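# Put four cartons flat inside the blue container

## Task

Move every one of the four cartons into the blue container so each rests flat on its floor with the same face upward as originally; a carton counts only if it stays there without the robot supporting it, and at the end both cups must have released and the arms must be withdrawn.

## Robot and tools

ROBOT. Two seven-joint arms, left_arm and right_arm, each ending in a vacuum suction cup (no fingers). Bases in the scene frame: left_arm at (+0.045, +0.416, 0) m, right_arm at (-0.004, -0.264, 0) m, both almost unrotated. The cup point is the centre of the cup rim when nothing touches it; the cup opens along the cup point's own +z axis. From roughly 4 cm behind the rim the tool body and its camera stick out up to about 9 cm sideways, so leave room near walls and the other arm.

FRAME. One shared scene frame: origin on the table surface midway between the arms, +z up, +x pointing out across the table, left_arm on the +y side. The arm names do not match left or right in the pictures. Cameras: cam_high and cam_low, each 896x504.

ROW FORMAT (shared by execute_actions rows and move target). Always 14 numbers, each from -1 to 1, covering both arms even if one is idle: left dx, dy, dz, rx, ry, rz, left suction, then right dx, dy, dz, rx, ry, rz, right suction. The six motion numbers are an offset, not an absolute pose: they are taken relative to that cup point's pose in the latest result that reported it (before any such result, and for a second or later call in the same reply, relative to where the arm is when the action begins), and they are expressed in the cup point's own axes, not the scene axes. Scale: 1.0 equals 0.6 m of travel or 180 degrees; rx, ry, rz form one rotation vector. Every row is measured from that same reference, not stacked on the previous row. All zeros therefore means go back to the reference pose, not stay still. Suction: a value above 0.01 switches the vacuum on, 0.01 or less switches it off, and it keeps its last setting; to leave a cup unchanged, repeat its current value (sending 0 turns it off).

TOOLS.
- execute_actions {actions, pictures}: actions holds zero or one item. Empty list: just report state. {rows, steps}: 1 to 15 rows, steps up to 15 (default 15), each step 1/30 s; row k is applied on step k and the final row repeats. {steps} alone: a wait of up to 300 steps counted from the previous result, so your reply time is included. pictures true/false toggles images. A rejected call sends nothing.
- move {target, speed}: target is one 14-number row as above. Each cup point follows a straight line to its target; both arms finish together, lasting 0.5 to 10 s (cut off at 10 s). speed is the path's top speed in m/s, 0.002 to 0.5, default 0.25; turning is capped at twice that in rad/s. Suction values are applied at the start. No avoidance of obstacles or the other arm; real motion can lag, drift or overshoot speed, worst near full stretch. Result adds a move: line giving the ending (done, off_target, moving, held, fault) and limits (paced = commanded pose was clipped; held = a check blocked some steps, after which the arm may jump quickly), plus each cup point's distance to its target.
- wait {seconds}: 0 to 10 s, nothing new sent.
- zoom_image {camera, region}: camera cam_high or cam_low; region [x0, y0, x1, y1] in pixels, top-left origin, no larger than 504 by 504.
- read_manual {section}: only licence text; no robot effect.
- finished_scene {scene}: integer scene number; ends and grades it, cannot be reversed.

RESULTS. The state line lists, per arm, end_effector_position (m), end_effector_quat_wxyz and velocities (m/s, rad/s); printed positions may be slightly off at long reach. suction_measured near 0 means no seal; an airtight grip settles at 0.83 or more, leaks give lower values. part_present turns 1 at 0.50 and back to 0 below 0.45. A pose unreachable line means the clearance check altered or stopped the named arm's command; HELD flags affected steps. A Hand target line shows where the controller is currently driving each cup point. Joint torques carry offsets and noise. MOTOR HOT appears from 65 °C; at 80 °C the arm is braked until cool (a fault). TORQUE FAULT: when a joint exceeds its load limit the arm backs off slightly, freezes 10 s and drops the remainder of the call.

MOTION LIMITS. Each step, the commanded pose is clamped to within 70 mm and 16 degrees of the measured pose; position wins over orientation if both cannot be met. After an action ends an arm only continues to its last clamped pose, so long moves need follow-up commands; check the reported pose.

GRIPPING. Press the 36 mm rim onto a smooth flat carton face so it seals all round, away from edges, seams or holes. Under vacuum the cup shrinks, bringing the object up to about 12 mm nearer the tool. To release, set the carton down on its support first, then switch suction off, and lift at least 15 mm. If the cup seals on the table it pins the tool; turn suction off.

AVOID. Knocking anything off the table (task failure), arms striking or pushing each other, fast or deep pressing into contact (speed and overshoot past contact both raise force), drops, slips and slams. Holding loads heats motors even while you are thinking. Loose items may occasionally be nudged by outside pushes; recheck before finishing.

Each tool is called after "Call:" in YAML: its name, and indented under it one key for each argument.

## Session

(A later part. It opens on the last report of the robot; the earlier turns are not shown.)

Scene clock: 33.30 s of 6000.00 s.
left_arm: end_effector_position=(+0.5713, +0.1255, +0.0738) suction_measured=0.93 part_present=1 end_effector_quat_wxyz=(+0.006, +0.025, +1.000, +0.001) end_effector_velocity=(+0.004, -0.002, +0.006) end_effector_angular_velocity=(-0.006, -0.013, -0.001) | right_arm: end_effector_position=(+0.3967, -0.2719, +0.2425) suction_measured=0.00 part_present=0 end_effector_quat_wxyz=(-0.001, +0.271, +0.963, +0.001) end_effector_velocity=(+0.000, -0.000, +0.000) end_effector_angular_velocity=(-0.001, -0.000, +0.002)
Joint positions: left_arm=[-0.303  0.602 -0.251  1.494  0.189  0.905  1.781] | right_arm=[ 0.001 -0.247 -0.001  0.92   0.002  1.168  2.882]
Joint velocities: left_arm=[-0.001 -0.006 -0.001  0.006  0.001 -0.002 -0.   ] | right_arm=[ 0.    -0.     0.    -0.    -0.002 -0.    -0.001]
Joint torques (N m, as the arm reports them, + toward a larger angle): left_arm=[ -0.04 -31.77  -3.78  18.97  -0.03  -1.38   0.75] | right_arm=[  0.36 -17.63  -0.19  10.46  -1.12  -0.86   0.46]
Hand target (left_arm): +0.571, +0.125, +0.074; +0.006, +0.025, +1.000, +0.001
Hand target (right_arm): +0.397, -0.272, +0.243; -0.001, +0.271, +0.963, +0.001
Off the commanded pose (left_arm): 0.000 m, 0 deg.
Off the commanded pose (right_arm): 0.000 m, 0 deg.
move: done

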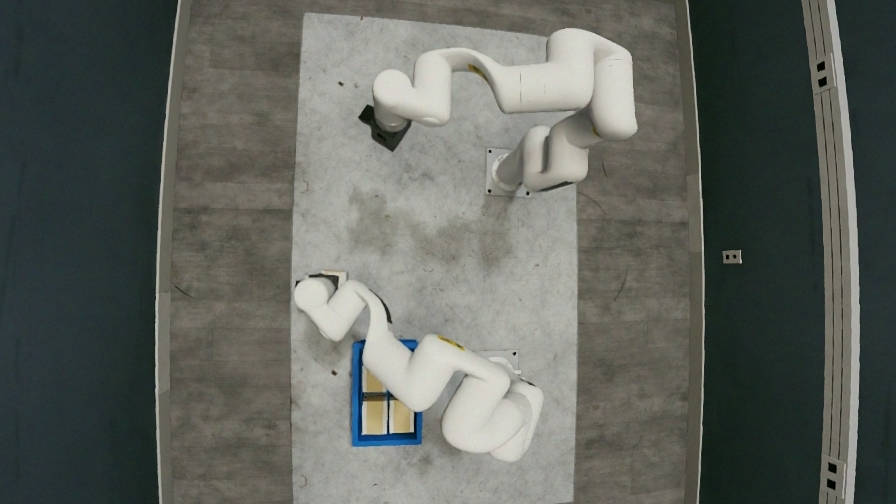

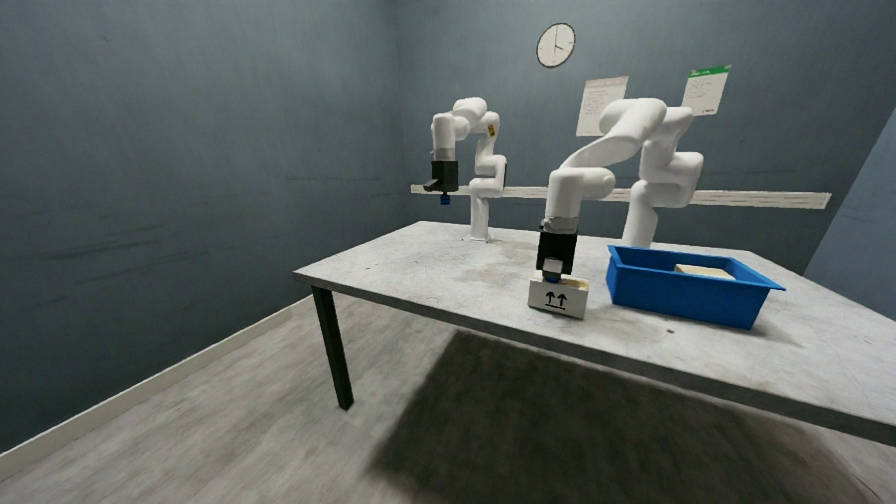

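Call:
move:
  target: [0,0,-0.23,0,0,0,1,0,0,0,0,0,0,0]
  speed: 0.2

Call:
move:
  target: [0.383,0.382,0.02,0,0,-0.017,1,0,0,0,0,0,0,0]

Call:
zoom_image:
  camera: "cam_high"
  region: [320, 310, 470, 460]

Call:
zoom_image:
  camera: "cam_low"
  region: [580, 180, 800, 340]

Scene clock: 38.03 s of 6000.00 s.
left_arm: end_effector_position=(+0.5698, +0.1254, +0.2111) suction_measured=0.96 part_present=1 end_effector_quat_wxyz=(+0.006, +0.024, +1.000, +0.001) end_effector_velocity=(+0.004, -0.004, +0.012) end_effector_angular_velocity=(-0.012, -0.023, -0.002) | right_arm: end_effector_position=(+0.3967, -0.2719, +0.2425) suction_measured=0.00 part_present=0 end_effector_quat_wxyz=(-0.001, +0.271, +0.963, +0.001) end_effector_velocity=(-0.000, +0.000, +0.000) end_effector_angular_velocity=(+0.002, -0.000, -0.002)
Joint positions: left_arm=[-0.297  0.458 -0.278  1.678  0.137  1.23   1.815] | right_arm=[ 0.001 -0.247 -0.001  0.92   0.002  1.168  2.882]
Joint velocities: left_arm=[-0.001 -0.011 -0.002  0.014 -0.    -0.001  0.001] | right_arm=[-0.    -0.    -0.    -0.     0.002  0.     0.001]
Joint torques (N m, as the arm reports them, + toward a larger angle): left_arm=[ -0.14 -30.36  -2.44  20.53  -0.03  -1.45   0.74] | right_arm=[  0.36 -17.2   -0.39  10.36  -1.2   -0.83   0.3 ]
Hand target (left_arm): +0.570, +0.125, +0.212; +0.006, +0.024, +1.000, +0.001
Hand target (right_arm): +0.397, -0.272, +0.243; -0.001, +0.271, +0.963, +0.001
Off the commanded pose (left_arm): 0.001 m, 0 deg.
Off the commanded pose (right_arm): 0.000 m, 0 deg.
After step 90, 0.53 s passed at rest.
move: done

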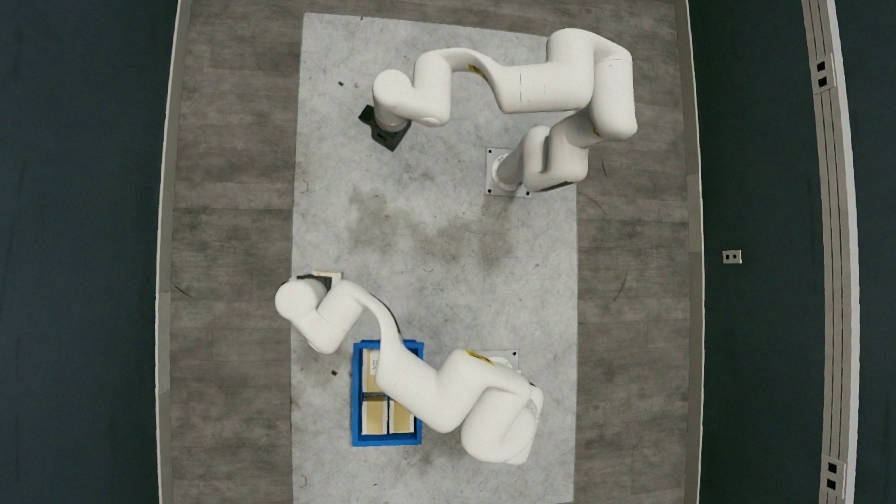

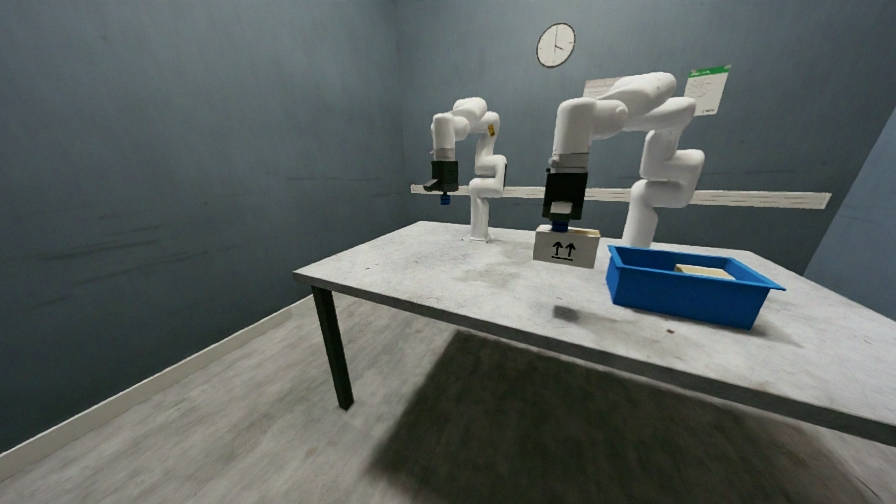

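Scene clock: 39.77 s of 6000.00 s.
left_arm: end_effector_position=(+0.3519, +0.3655, +0.1982) suction_measured=0.96 part_present=1 end_effector_quat_wxyz=(+0.006, -0.002, +1.000, +0.001) end_effector_velocity=(-0.003, +0.002, -0.003) end_effector_angular_velocity=(-0.000, +0.008, +0.004) | right_arm: end_effector_position=(+0.3967, -0.2719, +0.2425) suction_measured=0.00 part_present=0 end_effector_quat_wxyz=(-0.001, +0.271, +0.963, +0.001) end_effector_velocity=(-0.000, -0.000, +0.000) end_effector_angular_velocity=(+0.000, +0.000, +0.001)
Joint positions: left_arm=[-0.075 -0.547 -0.086  0.546 -0.047  1.081  2.229] | right_arm=[ 0.001 -0.247 -0.001  0.92   0.002  1.168  2.882]
Joint velocities: left_arm=[ 0.002 -0.002  0.003 -0.007 -0.     0.002  0.001] | right_arm=[-0.    -0.001 -0.     0.001  0.     0.001 -0.001]
Joint torques (N m, as the arm reports them, + toward a larger angle): left_arm=[-0.33 -6.84  0.6  20.13  0.62 -1.84  1.01] | right_arm=[  0.74 -17.59  -0.5   10.42  -1.03  -0.77   0.43]
Hand target (left_arm): +0.352, +0.366, +0.198; +0.006, -0.002, +1.000, +0.001
Hand target (right_arm): +0.397, -0.272, +0.243; -0.001, +0.271, +0.963, +0.001
Off the commanded pose (left_arm): 0.001 m, 0 deg.
Off the commanded pose (right_arm): 0.000 m, 0 deg.
move: done

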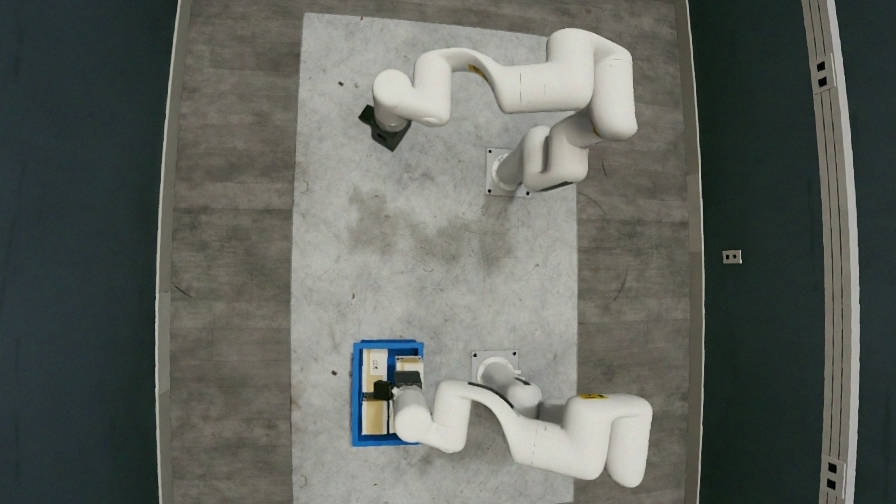

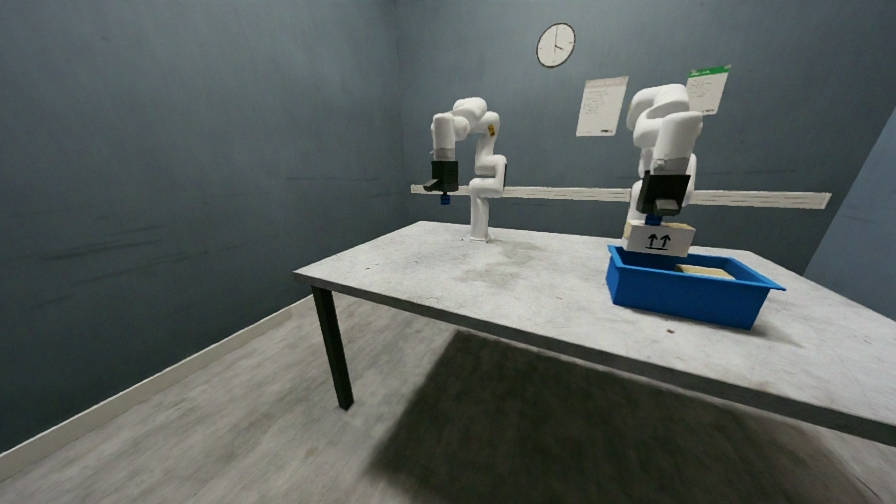

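Region (320, 310, 470, 460) of cam_high's 896x504 image, scaled by 3.360, with more detail than that image has.

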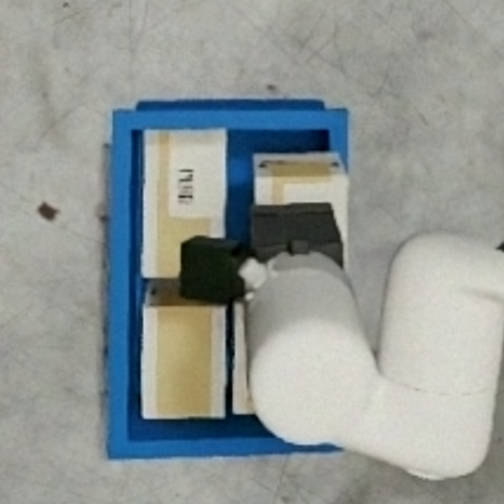

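Region (580, 180, 800, 340) of cam_low's 896x504 image, scaled by 2.291, with more detail than that image has; it fills the top 367 rows of this view, and the rest is white.

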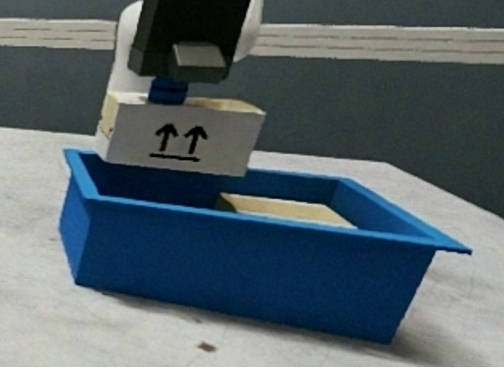

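Call:
move:
  target: [-0.025,-0.006,0.045,0,0,0,1,0,0,0,0,0,0,0]
  speed: 0.05

Call:
zoom_image:
  camera: "cam_high"
  region: [320, 310, 470, 460]

Call:
zoom_image:
  camera: "cam_low"
  region: [580, 180, 800, 340]

Scene clock: 44.47 s of 6000.00 s.
left_arm: end_effector_position=(+0.3670, +0.3614, +0.1712) suction_measured=0.96 part_present=1 end_effector_quat_wxyz=(+0.006, -0.001, +1.000, +0.001) end_effector_velocity=(+0.003, +0.001, +0.003) end_effector_angular_velocity=(-0.001, -0.009, +0.003) | right_arm: end_effector_position=(+0.3967, -0.2719, +0.2425) suction_measured=0.00 part_present=0 end_effector_quat_wxyz=(-0.001, +0.271, +0.963, +0.001) end_effector_velocity=(-0.000, +0.001, -0.000) end_effector_angular_velocity=(+0.002, +0.001, -0.002)
Joint positions: left_arm=[-0.075 -0.45  -0.095  0.535 -0.046  0.973  2.222] | right_arm=[ 0.001 -0.247 -0.001  0.92   0.002  1.168  2.882]
Joint velocities: left_arm=[ 0.004 -0.001  0.001  0.006  0.001 -0.002  0.001] | right_arm=[ 0.     0.     0.    -0.001  0.002 -0.     0.002]
Joint torques (N m, as the arm reports them, + toward a larger angle): left_arm=[-0.69 -2.83  0.62  6.54  0.4   1.82  0.78] | right_arm=[  0.64 -17.68  -0.57  10.47  -1.24  -0.92   0.43]
Hand target (left_arm): +0.367, +0.362, +0.171; +0.006, -0.002, +1.000, +0.001
Hand target (right_arm): +0.397, -0.272, +0.243; -0.001, +0.271, +0.963, +0.001
Off the commanded pose (left_arm): 0.001 m, 0 deg.
Off the commanded pose (right_arm): 0.000 m, 0 deg.
After step 90, 0.60 s passed at rest.
move: done

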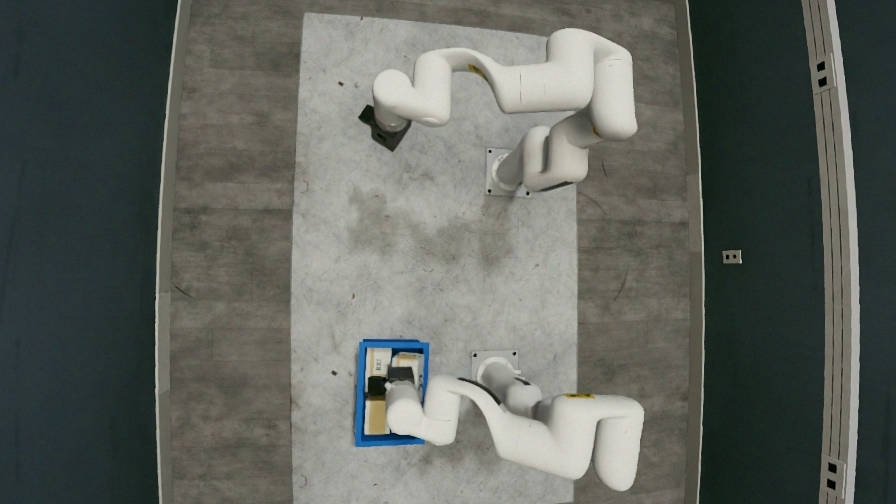

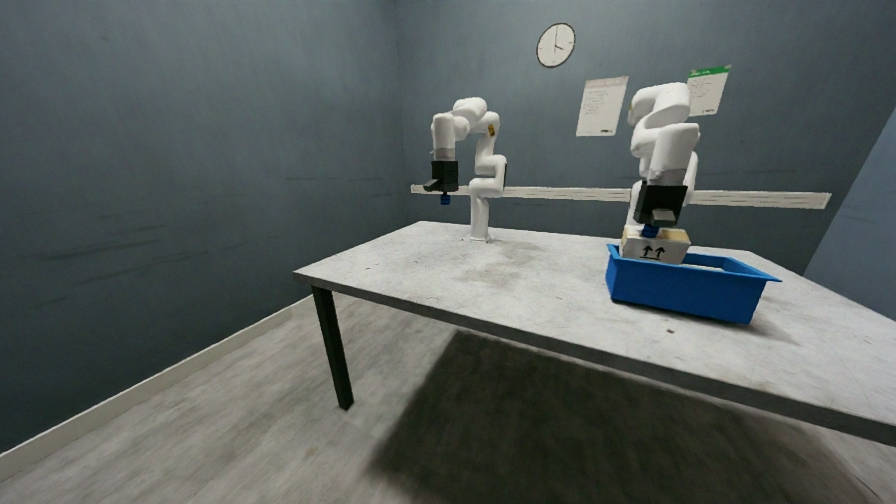

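Region (320, 310, 470, 460) of cam_high's 896x504 image, scaled by 3.360, with more detail than that image has.

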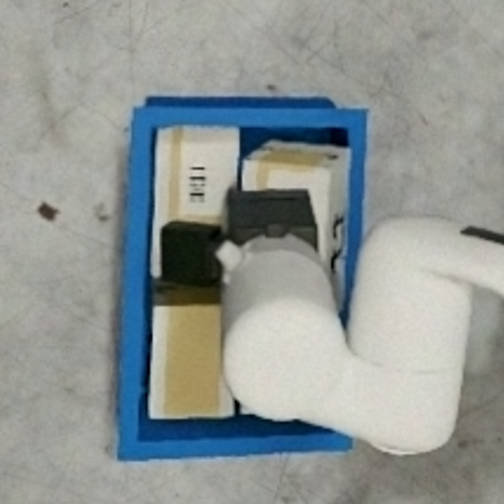

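Region (580, 180, 800, 340) of cam_low's 896x504 image, scaled by 2.291, with more detail than that image has; it fills the top 367 rows of this view, and the rest is white.

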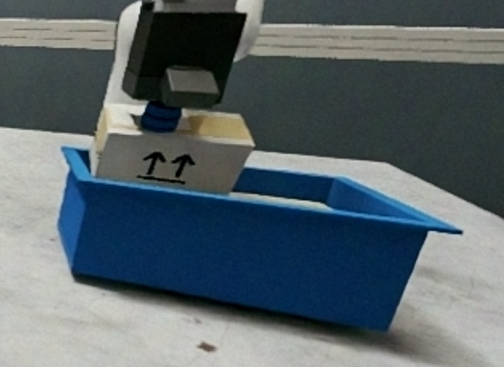

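Caught the rim. Lift back up.

Call:
move:
  target: [0,0,-0.05,0,0,0,1,0,0,0,0,0,0,0]
  speed: 0.03

Call:
zoom_image:
  camera: "cam_high"
  region: [320, 310, 470, 460]

Call:
zoom_image:
  camera: "cam_low"
  region: [580, 180, 800, 340]

Scene clock: 48.13 s of 6000.00 s.
left_arm: end_effector_position=(+0.3666, +0.3614, +0.2010) suction_measured=0.96 part_present=1 end_effector_quat_wxyz=(+0.005, -0.001, +1.000, +0.001) end_effector_velocity=(-0.001, -0.000, -0.001) end_effector_angular_velocity=(-0.001, +0.004, +0.001) | right_arm: end_effector_position=(+0.3967, -0.2719, +0.2425) suction_measured=0.00 part_present=0 end_effector_quat_wxyz=(-0.001, +0.271, +0.963, +0.001) end_effector_velocity=(-0.001, +0.000, -0.001) end_effector_angular_velocity=(+0.001, +0.002, -0.002)
Joint positions: left_arm=[-0.075 -0.489 -0.09   0.596 -0.045  1.073  2.223] | right_arm=[ 0.001 -0.247 -0.001  0.92   0.002  1.168  2.882]
Joint velocities: left_arm=[ 0.     0.001  0.    -0.002 -0.002  0.001 -0.   ] | right_arm=[-0.001  0.     0.    -0.002  0.001  0.     0.001]
Joint torques (N m, as the arm reports them, + toward a larger angle): left_arm=[-0.64 -8.58  0.64 20.37  0.   -1.61  0.57] | right_arm=[  0.31 -17.7   -0.41  10.41  -1.02  -0.69   0.4 ]
Hand target (left_arm): +0.367, +0.361, +0.201; +0.006, -0.001, +1.000, +0.001
Hand target (right_arm): +0.397, -0.272, +0.243; -0.001, +0.271, +0.963, +0.001
Off the commanded pose (left_arm): 0.000 m, 0 deg.
Off the commanded pose (right_arm): 0.000 m, 0 deg.
move: done

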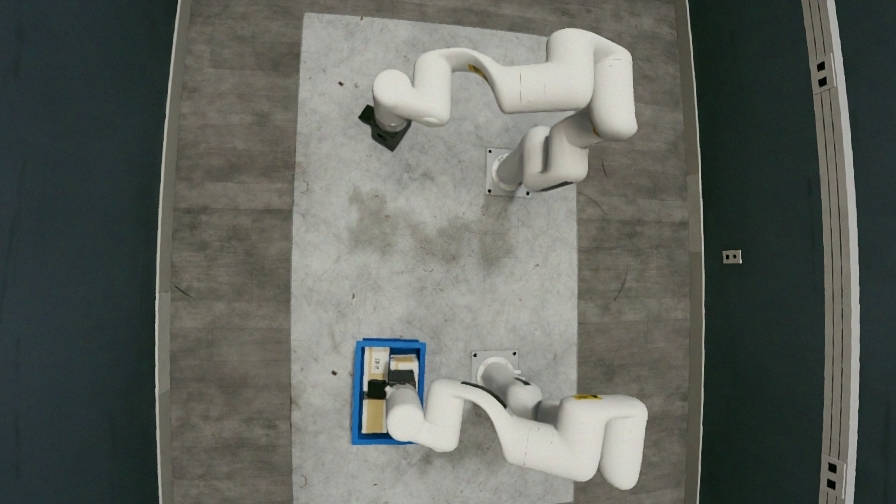

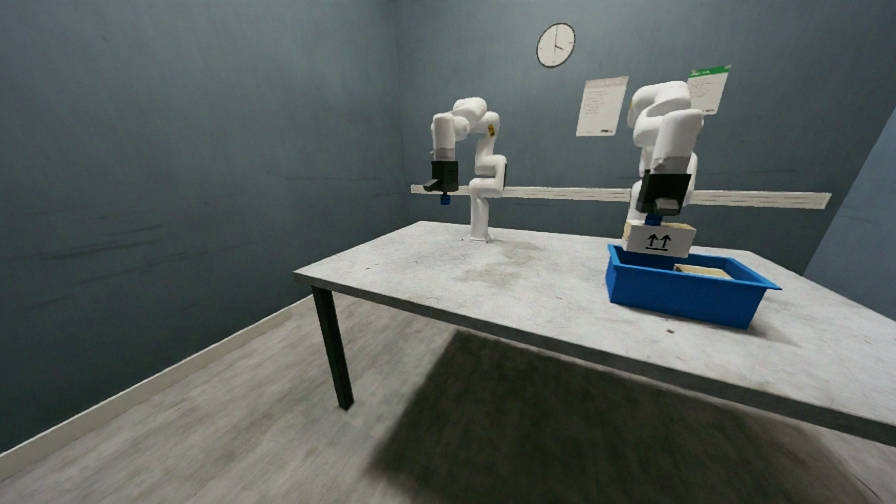

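Region (320, 310, 470, 460) of cam_high's 896x504 image, scaled by 3.360, with more detail than that image has.

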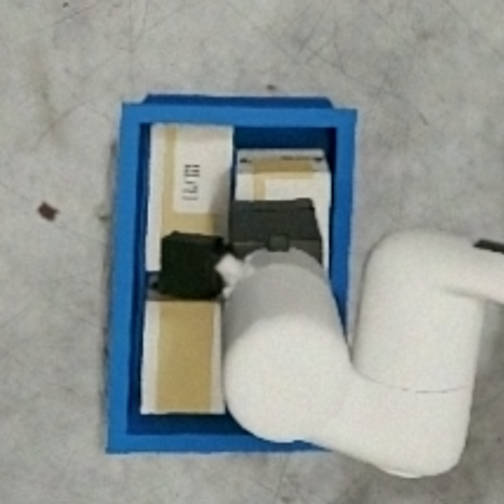

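Region (580, 180, 800, 340) of cam_low's 896x504 image, scaled by 2.291, with more detail than that image has; it fills the top 367 rows of this view, and the rest is white.

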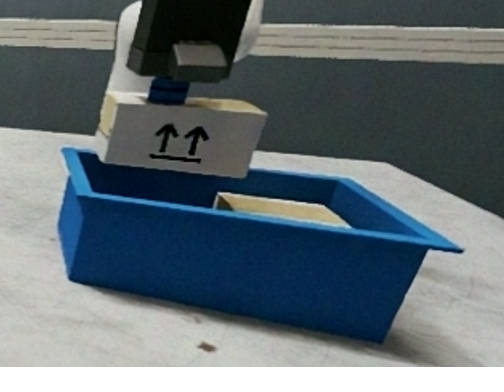

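Call:
move:
  target: [0,-0.015,0,0,0,0.014,1,0,0,0,0,0,0,0]
  speed: 0.05

Call:
move:
  target: [0,0,0.05,0,0,0,1,0,0,0,0,0,0,0]
  speed: 0.03

Call:
zoom_image:
  camera: "cam_high"
  region: [320, 310, 470, 460]

Call:
zoom_image:
  camera: "cam_low"
  region: [580, 180, 800, 340]

Scene clock: 54.00 s of 6000.00 s.
left_arm: end_effector_position=(+0.3666, +0.3524, +0.2010) suction_measured=0.96 part_present=1 end_effector_quat_wxyz=(+0.005, +0.021, +1.000, +0.001) end_effector_velocity=(-0.000, +0.001, -0.000) end_effector_angular_velocity=(-0.000, +0.001, +0.000) | right_arm: end_effector_position=(+0.3967, -0.2719, +0.2425) suction_measured=0.00 part_present=0 end_effector_quat_wxyz=(-0.001, +0.271, +0.963, +0.001) end_effector_velocity=(-0.000, +0.000, -0.000) end_effector_angular_velocity=(+0.001, -0.000, +0.001)
Joint positions: left_arm=[-0.093 -0.483 -0.099  0.6   -0.048  1.072  2.243] | right_arm=[ 0.001 -0.247 -0.001  0.92   0.002  1.168  2.882]
Joint velocities: left_arm=[ 0.    -0.     0.001 -0.001  0.     0.     0.001] | right_arm=[ 0.001 -0.    -0.    -0.001  0.002 -0.001 -0.002]
Joint torques (N m, as the arm reports them, + toward a larger angle): left_arm=[-0.09 -8.48  1.3  20.29  0.92 -1.35  0.8 ] | right_arm=[  0.26 -18.08  -0.32  10.46  -1.2   -0.8    0.25]
Hand target (left_arm): +0.367, +0.352, +0.201; +0.005, +0.021, +1.000, +0.001
Hand target (right_arm): +0.397, -0.272, +0.243; -0.001, +0.271, +0.963, +0.001
Off the commanded pose (left_arm): 0.000 m, 0 deg.
Off the commanded pose (right_arm): 0.000 m, 0 deg.
After step 90, 2.17 s passed at rest.
move: done

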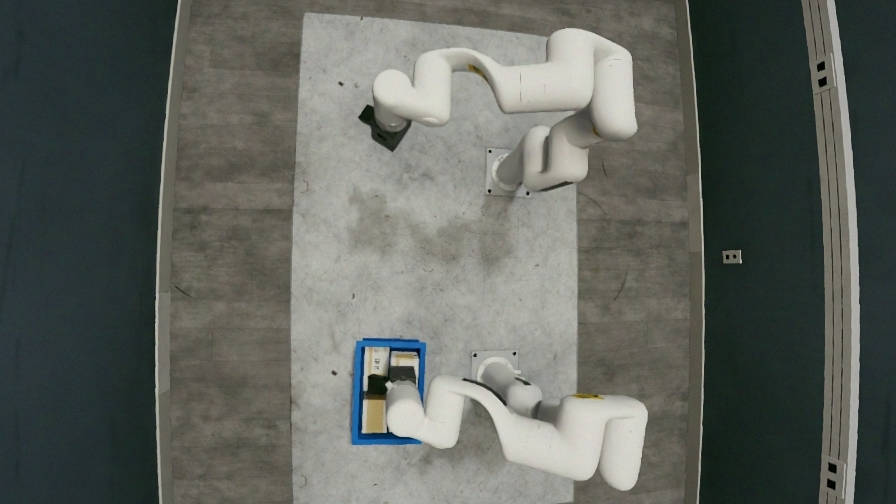

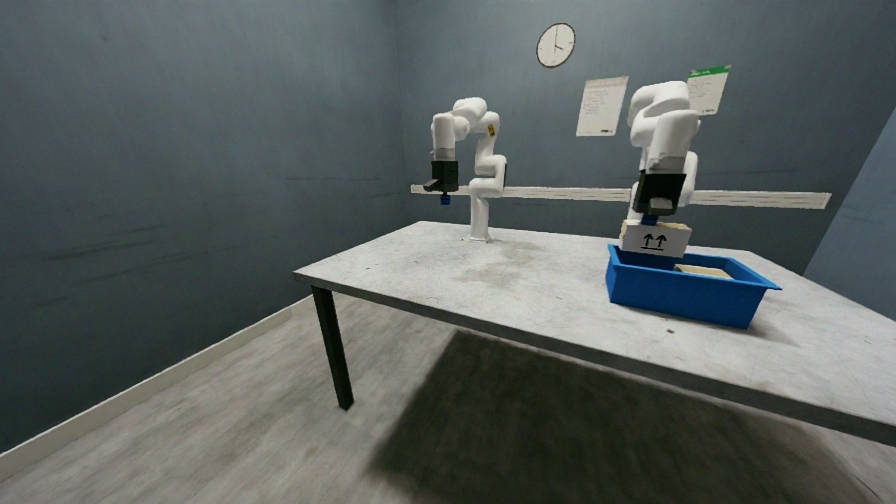

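Scene clock: 55.27 s of 6000.00 s.
left_arm: end_effector_position=(+0.3669, +0.3524, +0.1711) suction_measured=0.96 part_present=1 end_effector_quat_wxyz=(+0.005, +0.021, +1.000, +0.001) end_effector_velocity=(+0.002, -0.000, +0.002) end_effector_angular_velocity=(-0.000, -0.007, -0.002) | right_arm: end_effector_position=(+0.3967, -0.2719, +0.2425) suction_measured=0.00 part_present=0 end_effector_quat_wxyz=(-0.001, +0.271, +0.963, +0.001) end_effector_velocity=(+0.001, -0.000, +0.001) end_effector_angular_velocity=(-0.001, -0.002, +0.000)
Joint positions: left_arm=[-0.093 -0.444 -0.103  0.54  -0.049  0.972  2.242] | right_arm=[ 0.001 -0.247 -0.001  0.92   0.002  1.168  2.882]
Joint velocities: left_arm=[-0.    -0.002  0.     0.003  0.001 -0.002  0.001] | right_arm=[-0.     0.    -0.     0.002 -0.001 -0.    -0.   ]
Joint torques (N m, as the arm reports them, + toward a larger angle): left_arm=[ 0.16 -9.17  1.04 19.47  0.23 -1.32  0.93] | right_arm=[  0.31 -17.54  -0.38  10.51  -1.25  -0.81   0.3 ]
Hand target (left_arm): +0.367, +0.352, +0.171; +0.005, +0.021, +1.000, +0.001
Hand target (right_arm): +0.397, -0.272, +0.243; -0.001, +0.271, +0.963, +0.001
Off the commanded pose (left_arm): 0.000 m, 0 deg.
Off the commanded pose (right_arm): 0.000 m, 0 deg.
move: done

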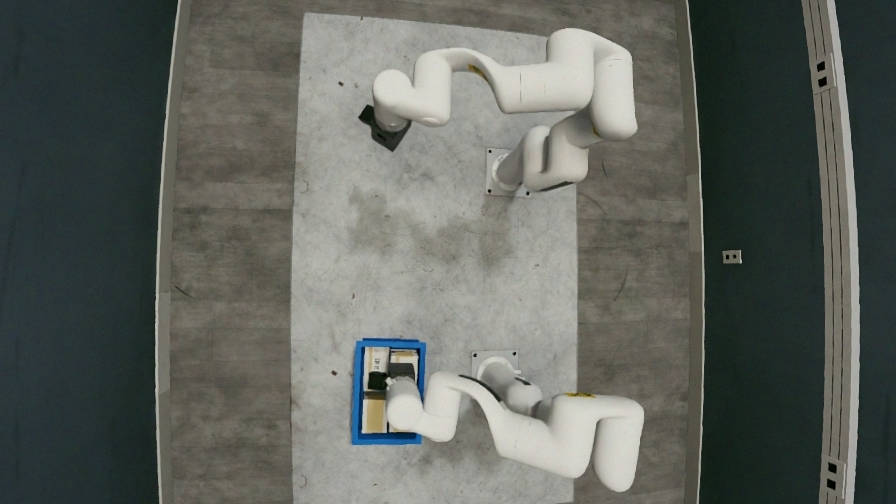

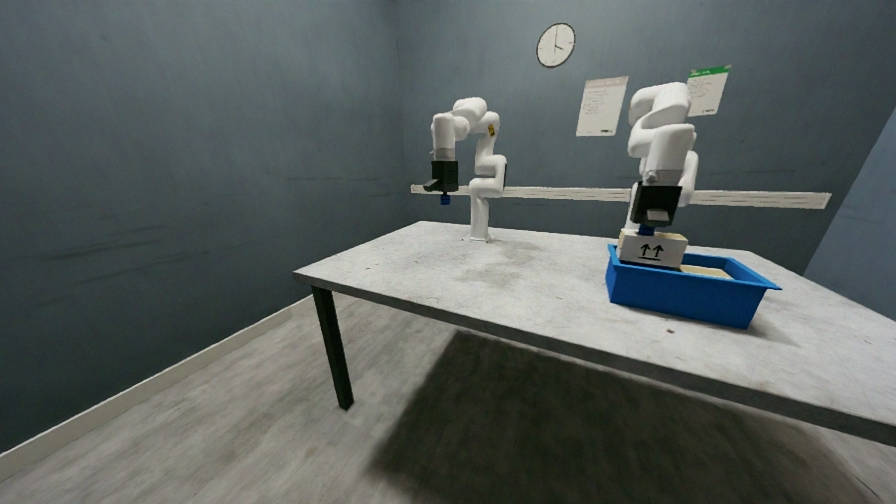

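Region (320, 310, 470, 460) of cam_high's 896x504 image, scaled by 3.360, with more detail than that image has.

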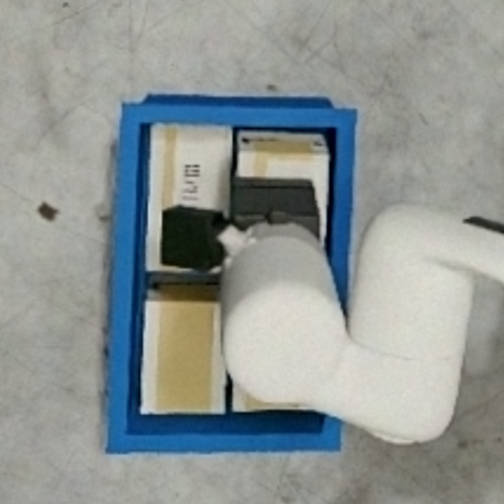

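Region (580, 180, 800, 340) of cam_low's 896x504 image, scaled by 2.291, with more detail than that image has; it fills the top 367 rows of this view, and the rest is white.

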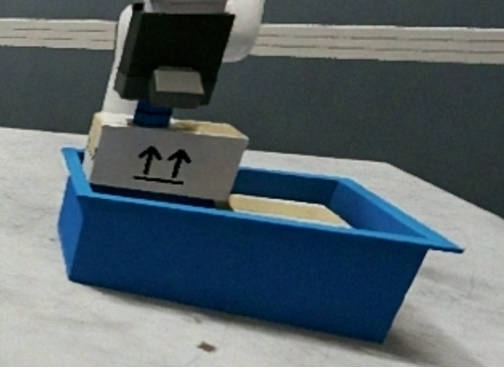

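Call:
move:
  target: [0.003,0.002,0.07,0,0,-0.004,1,0,0,0,0,0,0,0]
  speed: 0.03

Call:
zoom_image:
  camera: "cam_high"
  region: [320, 310, 470, 460]

Scene clock: 58.93 s of 6000.00 s.
left_arm: end_effector_position=(+0.3656, +0.3538, +0.1292) suction_measured=0.96 part_present=1 end_effector_quat_wxyz=(+0.005, +0.014, +1.000, +0.001) end_effector_velocity=(+0.002, -0.000, +0.002) end_effector_angular_velocity=(-0.002, -0.007, +0.001) | right_arm: end_effector_position=(+0.3967, -0.2719, +0.2425) suction_measured=0.00 part_present=0 end_effector_quat_wxyz=(-0.001, +0.271, +0.963, +0.001) end_effector_velocity=(+0.000, -0.000, +0.000) end_effector_angular_velocity=(-0.001, -0.001, +0.003)
Joint positions: left_arm=[-0.089 -0.373 -0.11   0.463 -0.05   0.825  2.23 ] | right_arm=[ 0.001 -0.247 -0.001  0.92   0.002  1.168  2.882]
Joint velocities: left_arm=[-0.    -0.001  0.001  0.003 -0.001 -0.002 -0.   ] | right_arm=[ 0.    -0.     0.     0.001 -0.002  0.    -0.002]
Joint torques (N m, as the arm reports them, + toward a larger angle): left_arm=[  0.16 -10.57   0.65  18.8    0.12  -1.39   0.89] | right_arm=[  0.2  -18.03  -0.38  10.32  -1.06  -0.78   0.32]
Hand target (left_arm): +0.366, +0.354, +0.129; +0.005, +0.014, +1.000, +0.001
Hand target (right_arm): +0.397, -0.272, +0.243; -0.001, +0.271, +0.963, +0.001
Off the commanded pose (left_arm): 0.000 m, 0 deg.
Off the commanded pose (right_arm): 0.000 m, 0 deg.
move: done

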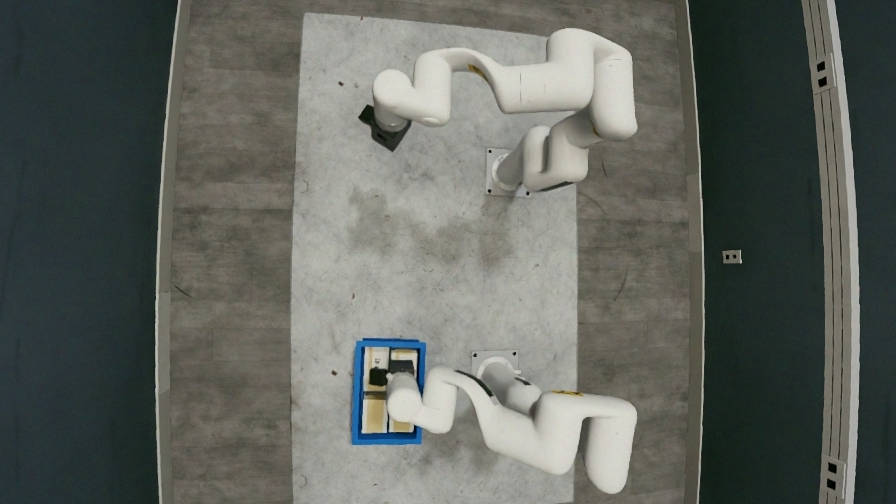

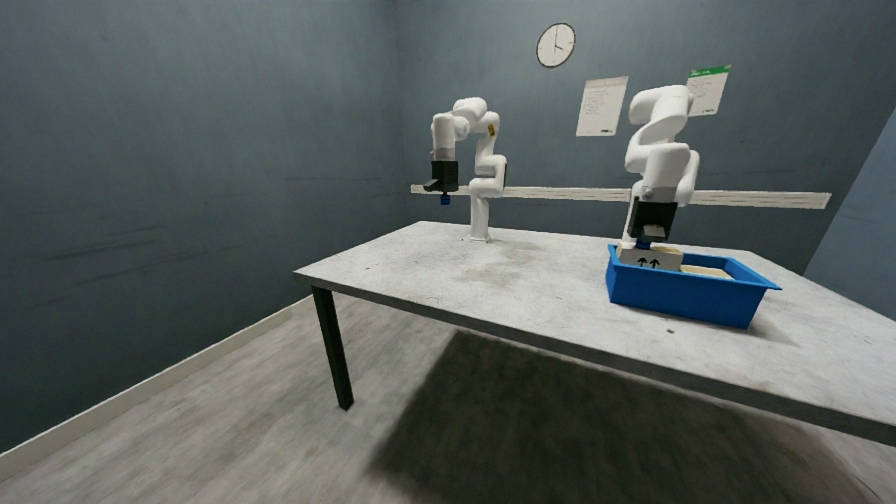

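Region (320, 310, 470, 460) of cam_high's 896x504 image, scaled by 3.360, with more detail than that image has.

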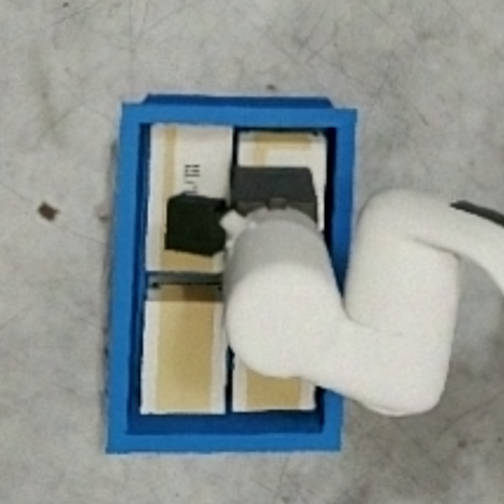

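Call:
move:
  target: [0,0.004,0.078,0,0,0,1,0,0,0,0,0,0,0]
  speed: 0.03

Scene clock: 63.20 s of 6000.00 s.
left_arm: end_effector_position=(+0.3662, +0.3563, +0.0825) suction_measured=0.96 part_present=1 end_effector_quat_wxyz=(+0.006, +0.014, +1.000, +0.001) end_effector_velocity=(+0.002, -0.001, +0.002) end_effector_angular_velocity=(-0.001, -0.007, -0.001) | right_arm: end_effector_position=(+0.3967, -0.2719, +0.2425) suction_measured=0.00 part_present=0 end_effector_quat_wxyz=(-0.001, +0.271, +0.963, +0.001) end_effector_velocity=(-0.000, +0.000, -0.000) end_effector_angular_velocity=(+0.001, +0.000, -0.000)
Joint positions: left_arm=[-0.081 -0.252 -0.114  0.405 -0.041  0.645  2.228] | right_arm=[ 0.001 -0.247 -0.001  0.92   0.002  1.168  2.882]
Joint velocities: left_arm=[-0.    -0.001 -0.001  0.003  0.    -0.003 -0.   ] | right_arm=[ 0.     0.     0.    -0.001  0.001 -0.    -0.   ]
Joint torques (N m, as the arm reports them, + toward a larger angle): left_arm=[  0.19 -11.97   0.55  16.61   0.27  -1.04   0.68] | right_arm=[  0.41 -17.53  -0.29  10.36  -1.05  -0.79   0.45]
Hand target (left_arm): +0.366, +0.356, +0.082; +0.005, +0.014, +1.000, +0.001
Hand target (right_arm): +0.397, -0.272, +0.243; -0.001, +0.271, +0.963, +0.001
Off the commanded pose (left_arm): 0.000 m, 0 deg.
Off the commanded pose (right_arm): 0.000 m, 0 deg.
move: done

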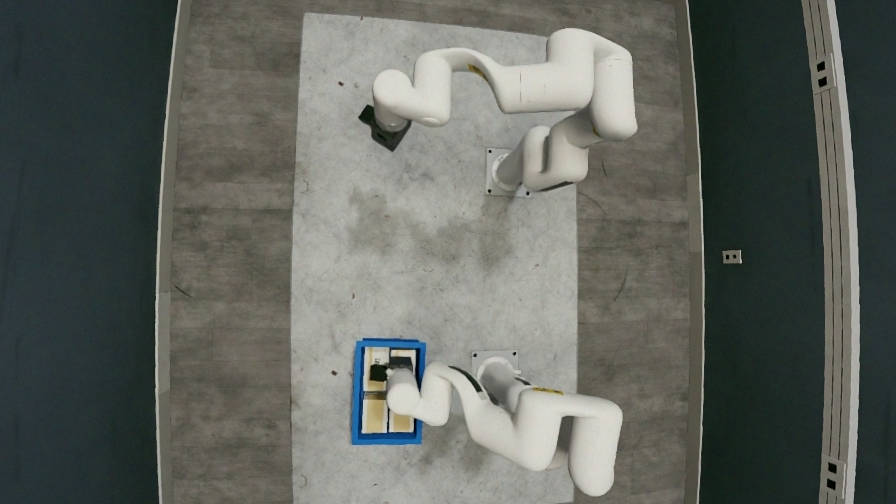

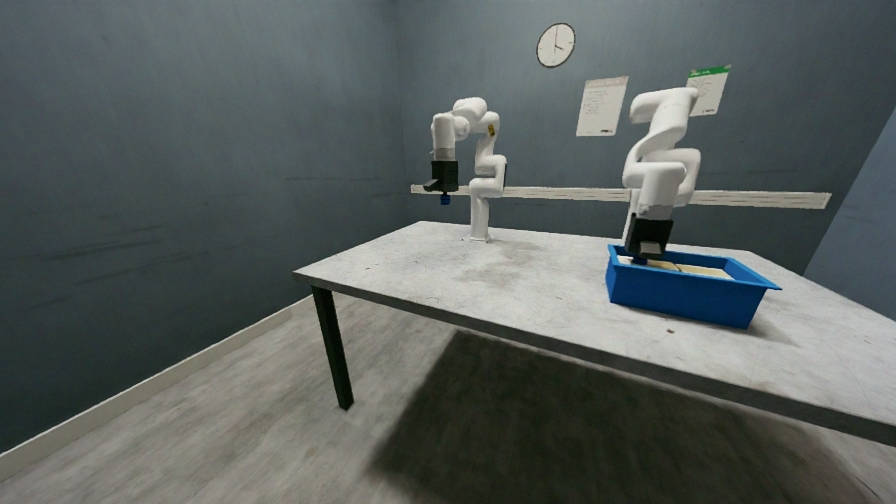

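Call:
move:
  target: [0,0,0.008,0,0,0,1,0,0,0,0,0,0,0]
  speed: 0.015

Scene clock: 66.03 s of 6000.00 s.
left_arm: end_effector_position=(+0.3679, +0.3561, +0.0795) suction_measured=0.96 part_present=1 end_effector_quat_wxyz=(+0.008, +0.014, +1.000, +0.001) end_effector_velocity=(-0.001, +0.000, -0.002) end_effector_angular_velocity=(+0.000, +0.001, +0.000) | right_arm: end_effector_position=(+0.3967, -0.2719, +0.2425) suction_measured=0.00 part_present=0 end_effector_quat_wxyz=(-0.001, +0.271, +0.963, +0.001) end_effector_velocity=(-0.001, +0.000, -0.001) end_effector_angular_velocity=(+0.002, +0.003, +0.001)
Joint positions: left_arm=[-0.081 -0.24  -0.115  0.404 -0.039  0.627  2.227] | right_arm=[ 0.001 -0.247 -0.001  0.92   0.002  1.168  2.882]
Joint velocities: left_arm=[-0.     0.003  0.    -0.003  0.    -0.005 -0.   ] | right_arm=[-0.     0.     0.    -0.002  0.002  0.001 -0.002]
Joint torques (N m, as the arm reports them, + toward a larger angle): left_arm=[-0.93 -2.37  0.06 10.66  0.23 -2.57  0.62] | right_arm=[  0.07 -17.8    0.    10.2   -1.09  -0.7    0.35]
Hand target (left_arm): +0.366, +0.356, +0.078; +0.006, +0.014, +1.000, +0.001
Hand target (right_arm): +0.397, -0.272, +0.243; -0.001, +0.271, +0.963, +0.001
Off the commanded pose (left_arm): 0.002 m, 0 deg.
Off the commanded pose (right_arm): 0.000 m, 0 deg.
move: done

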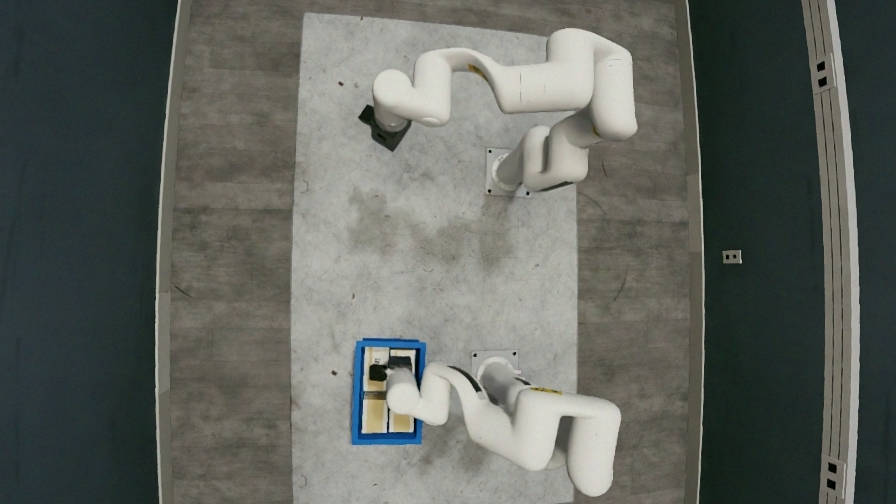

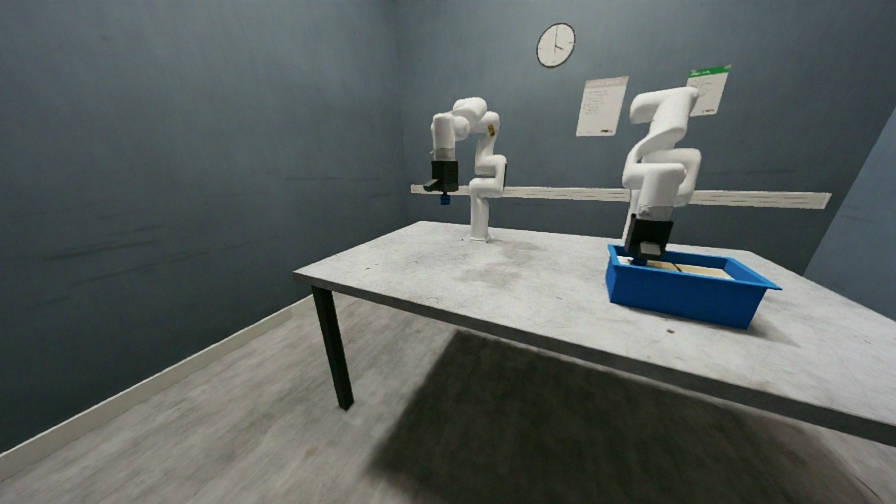

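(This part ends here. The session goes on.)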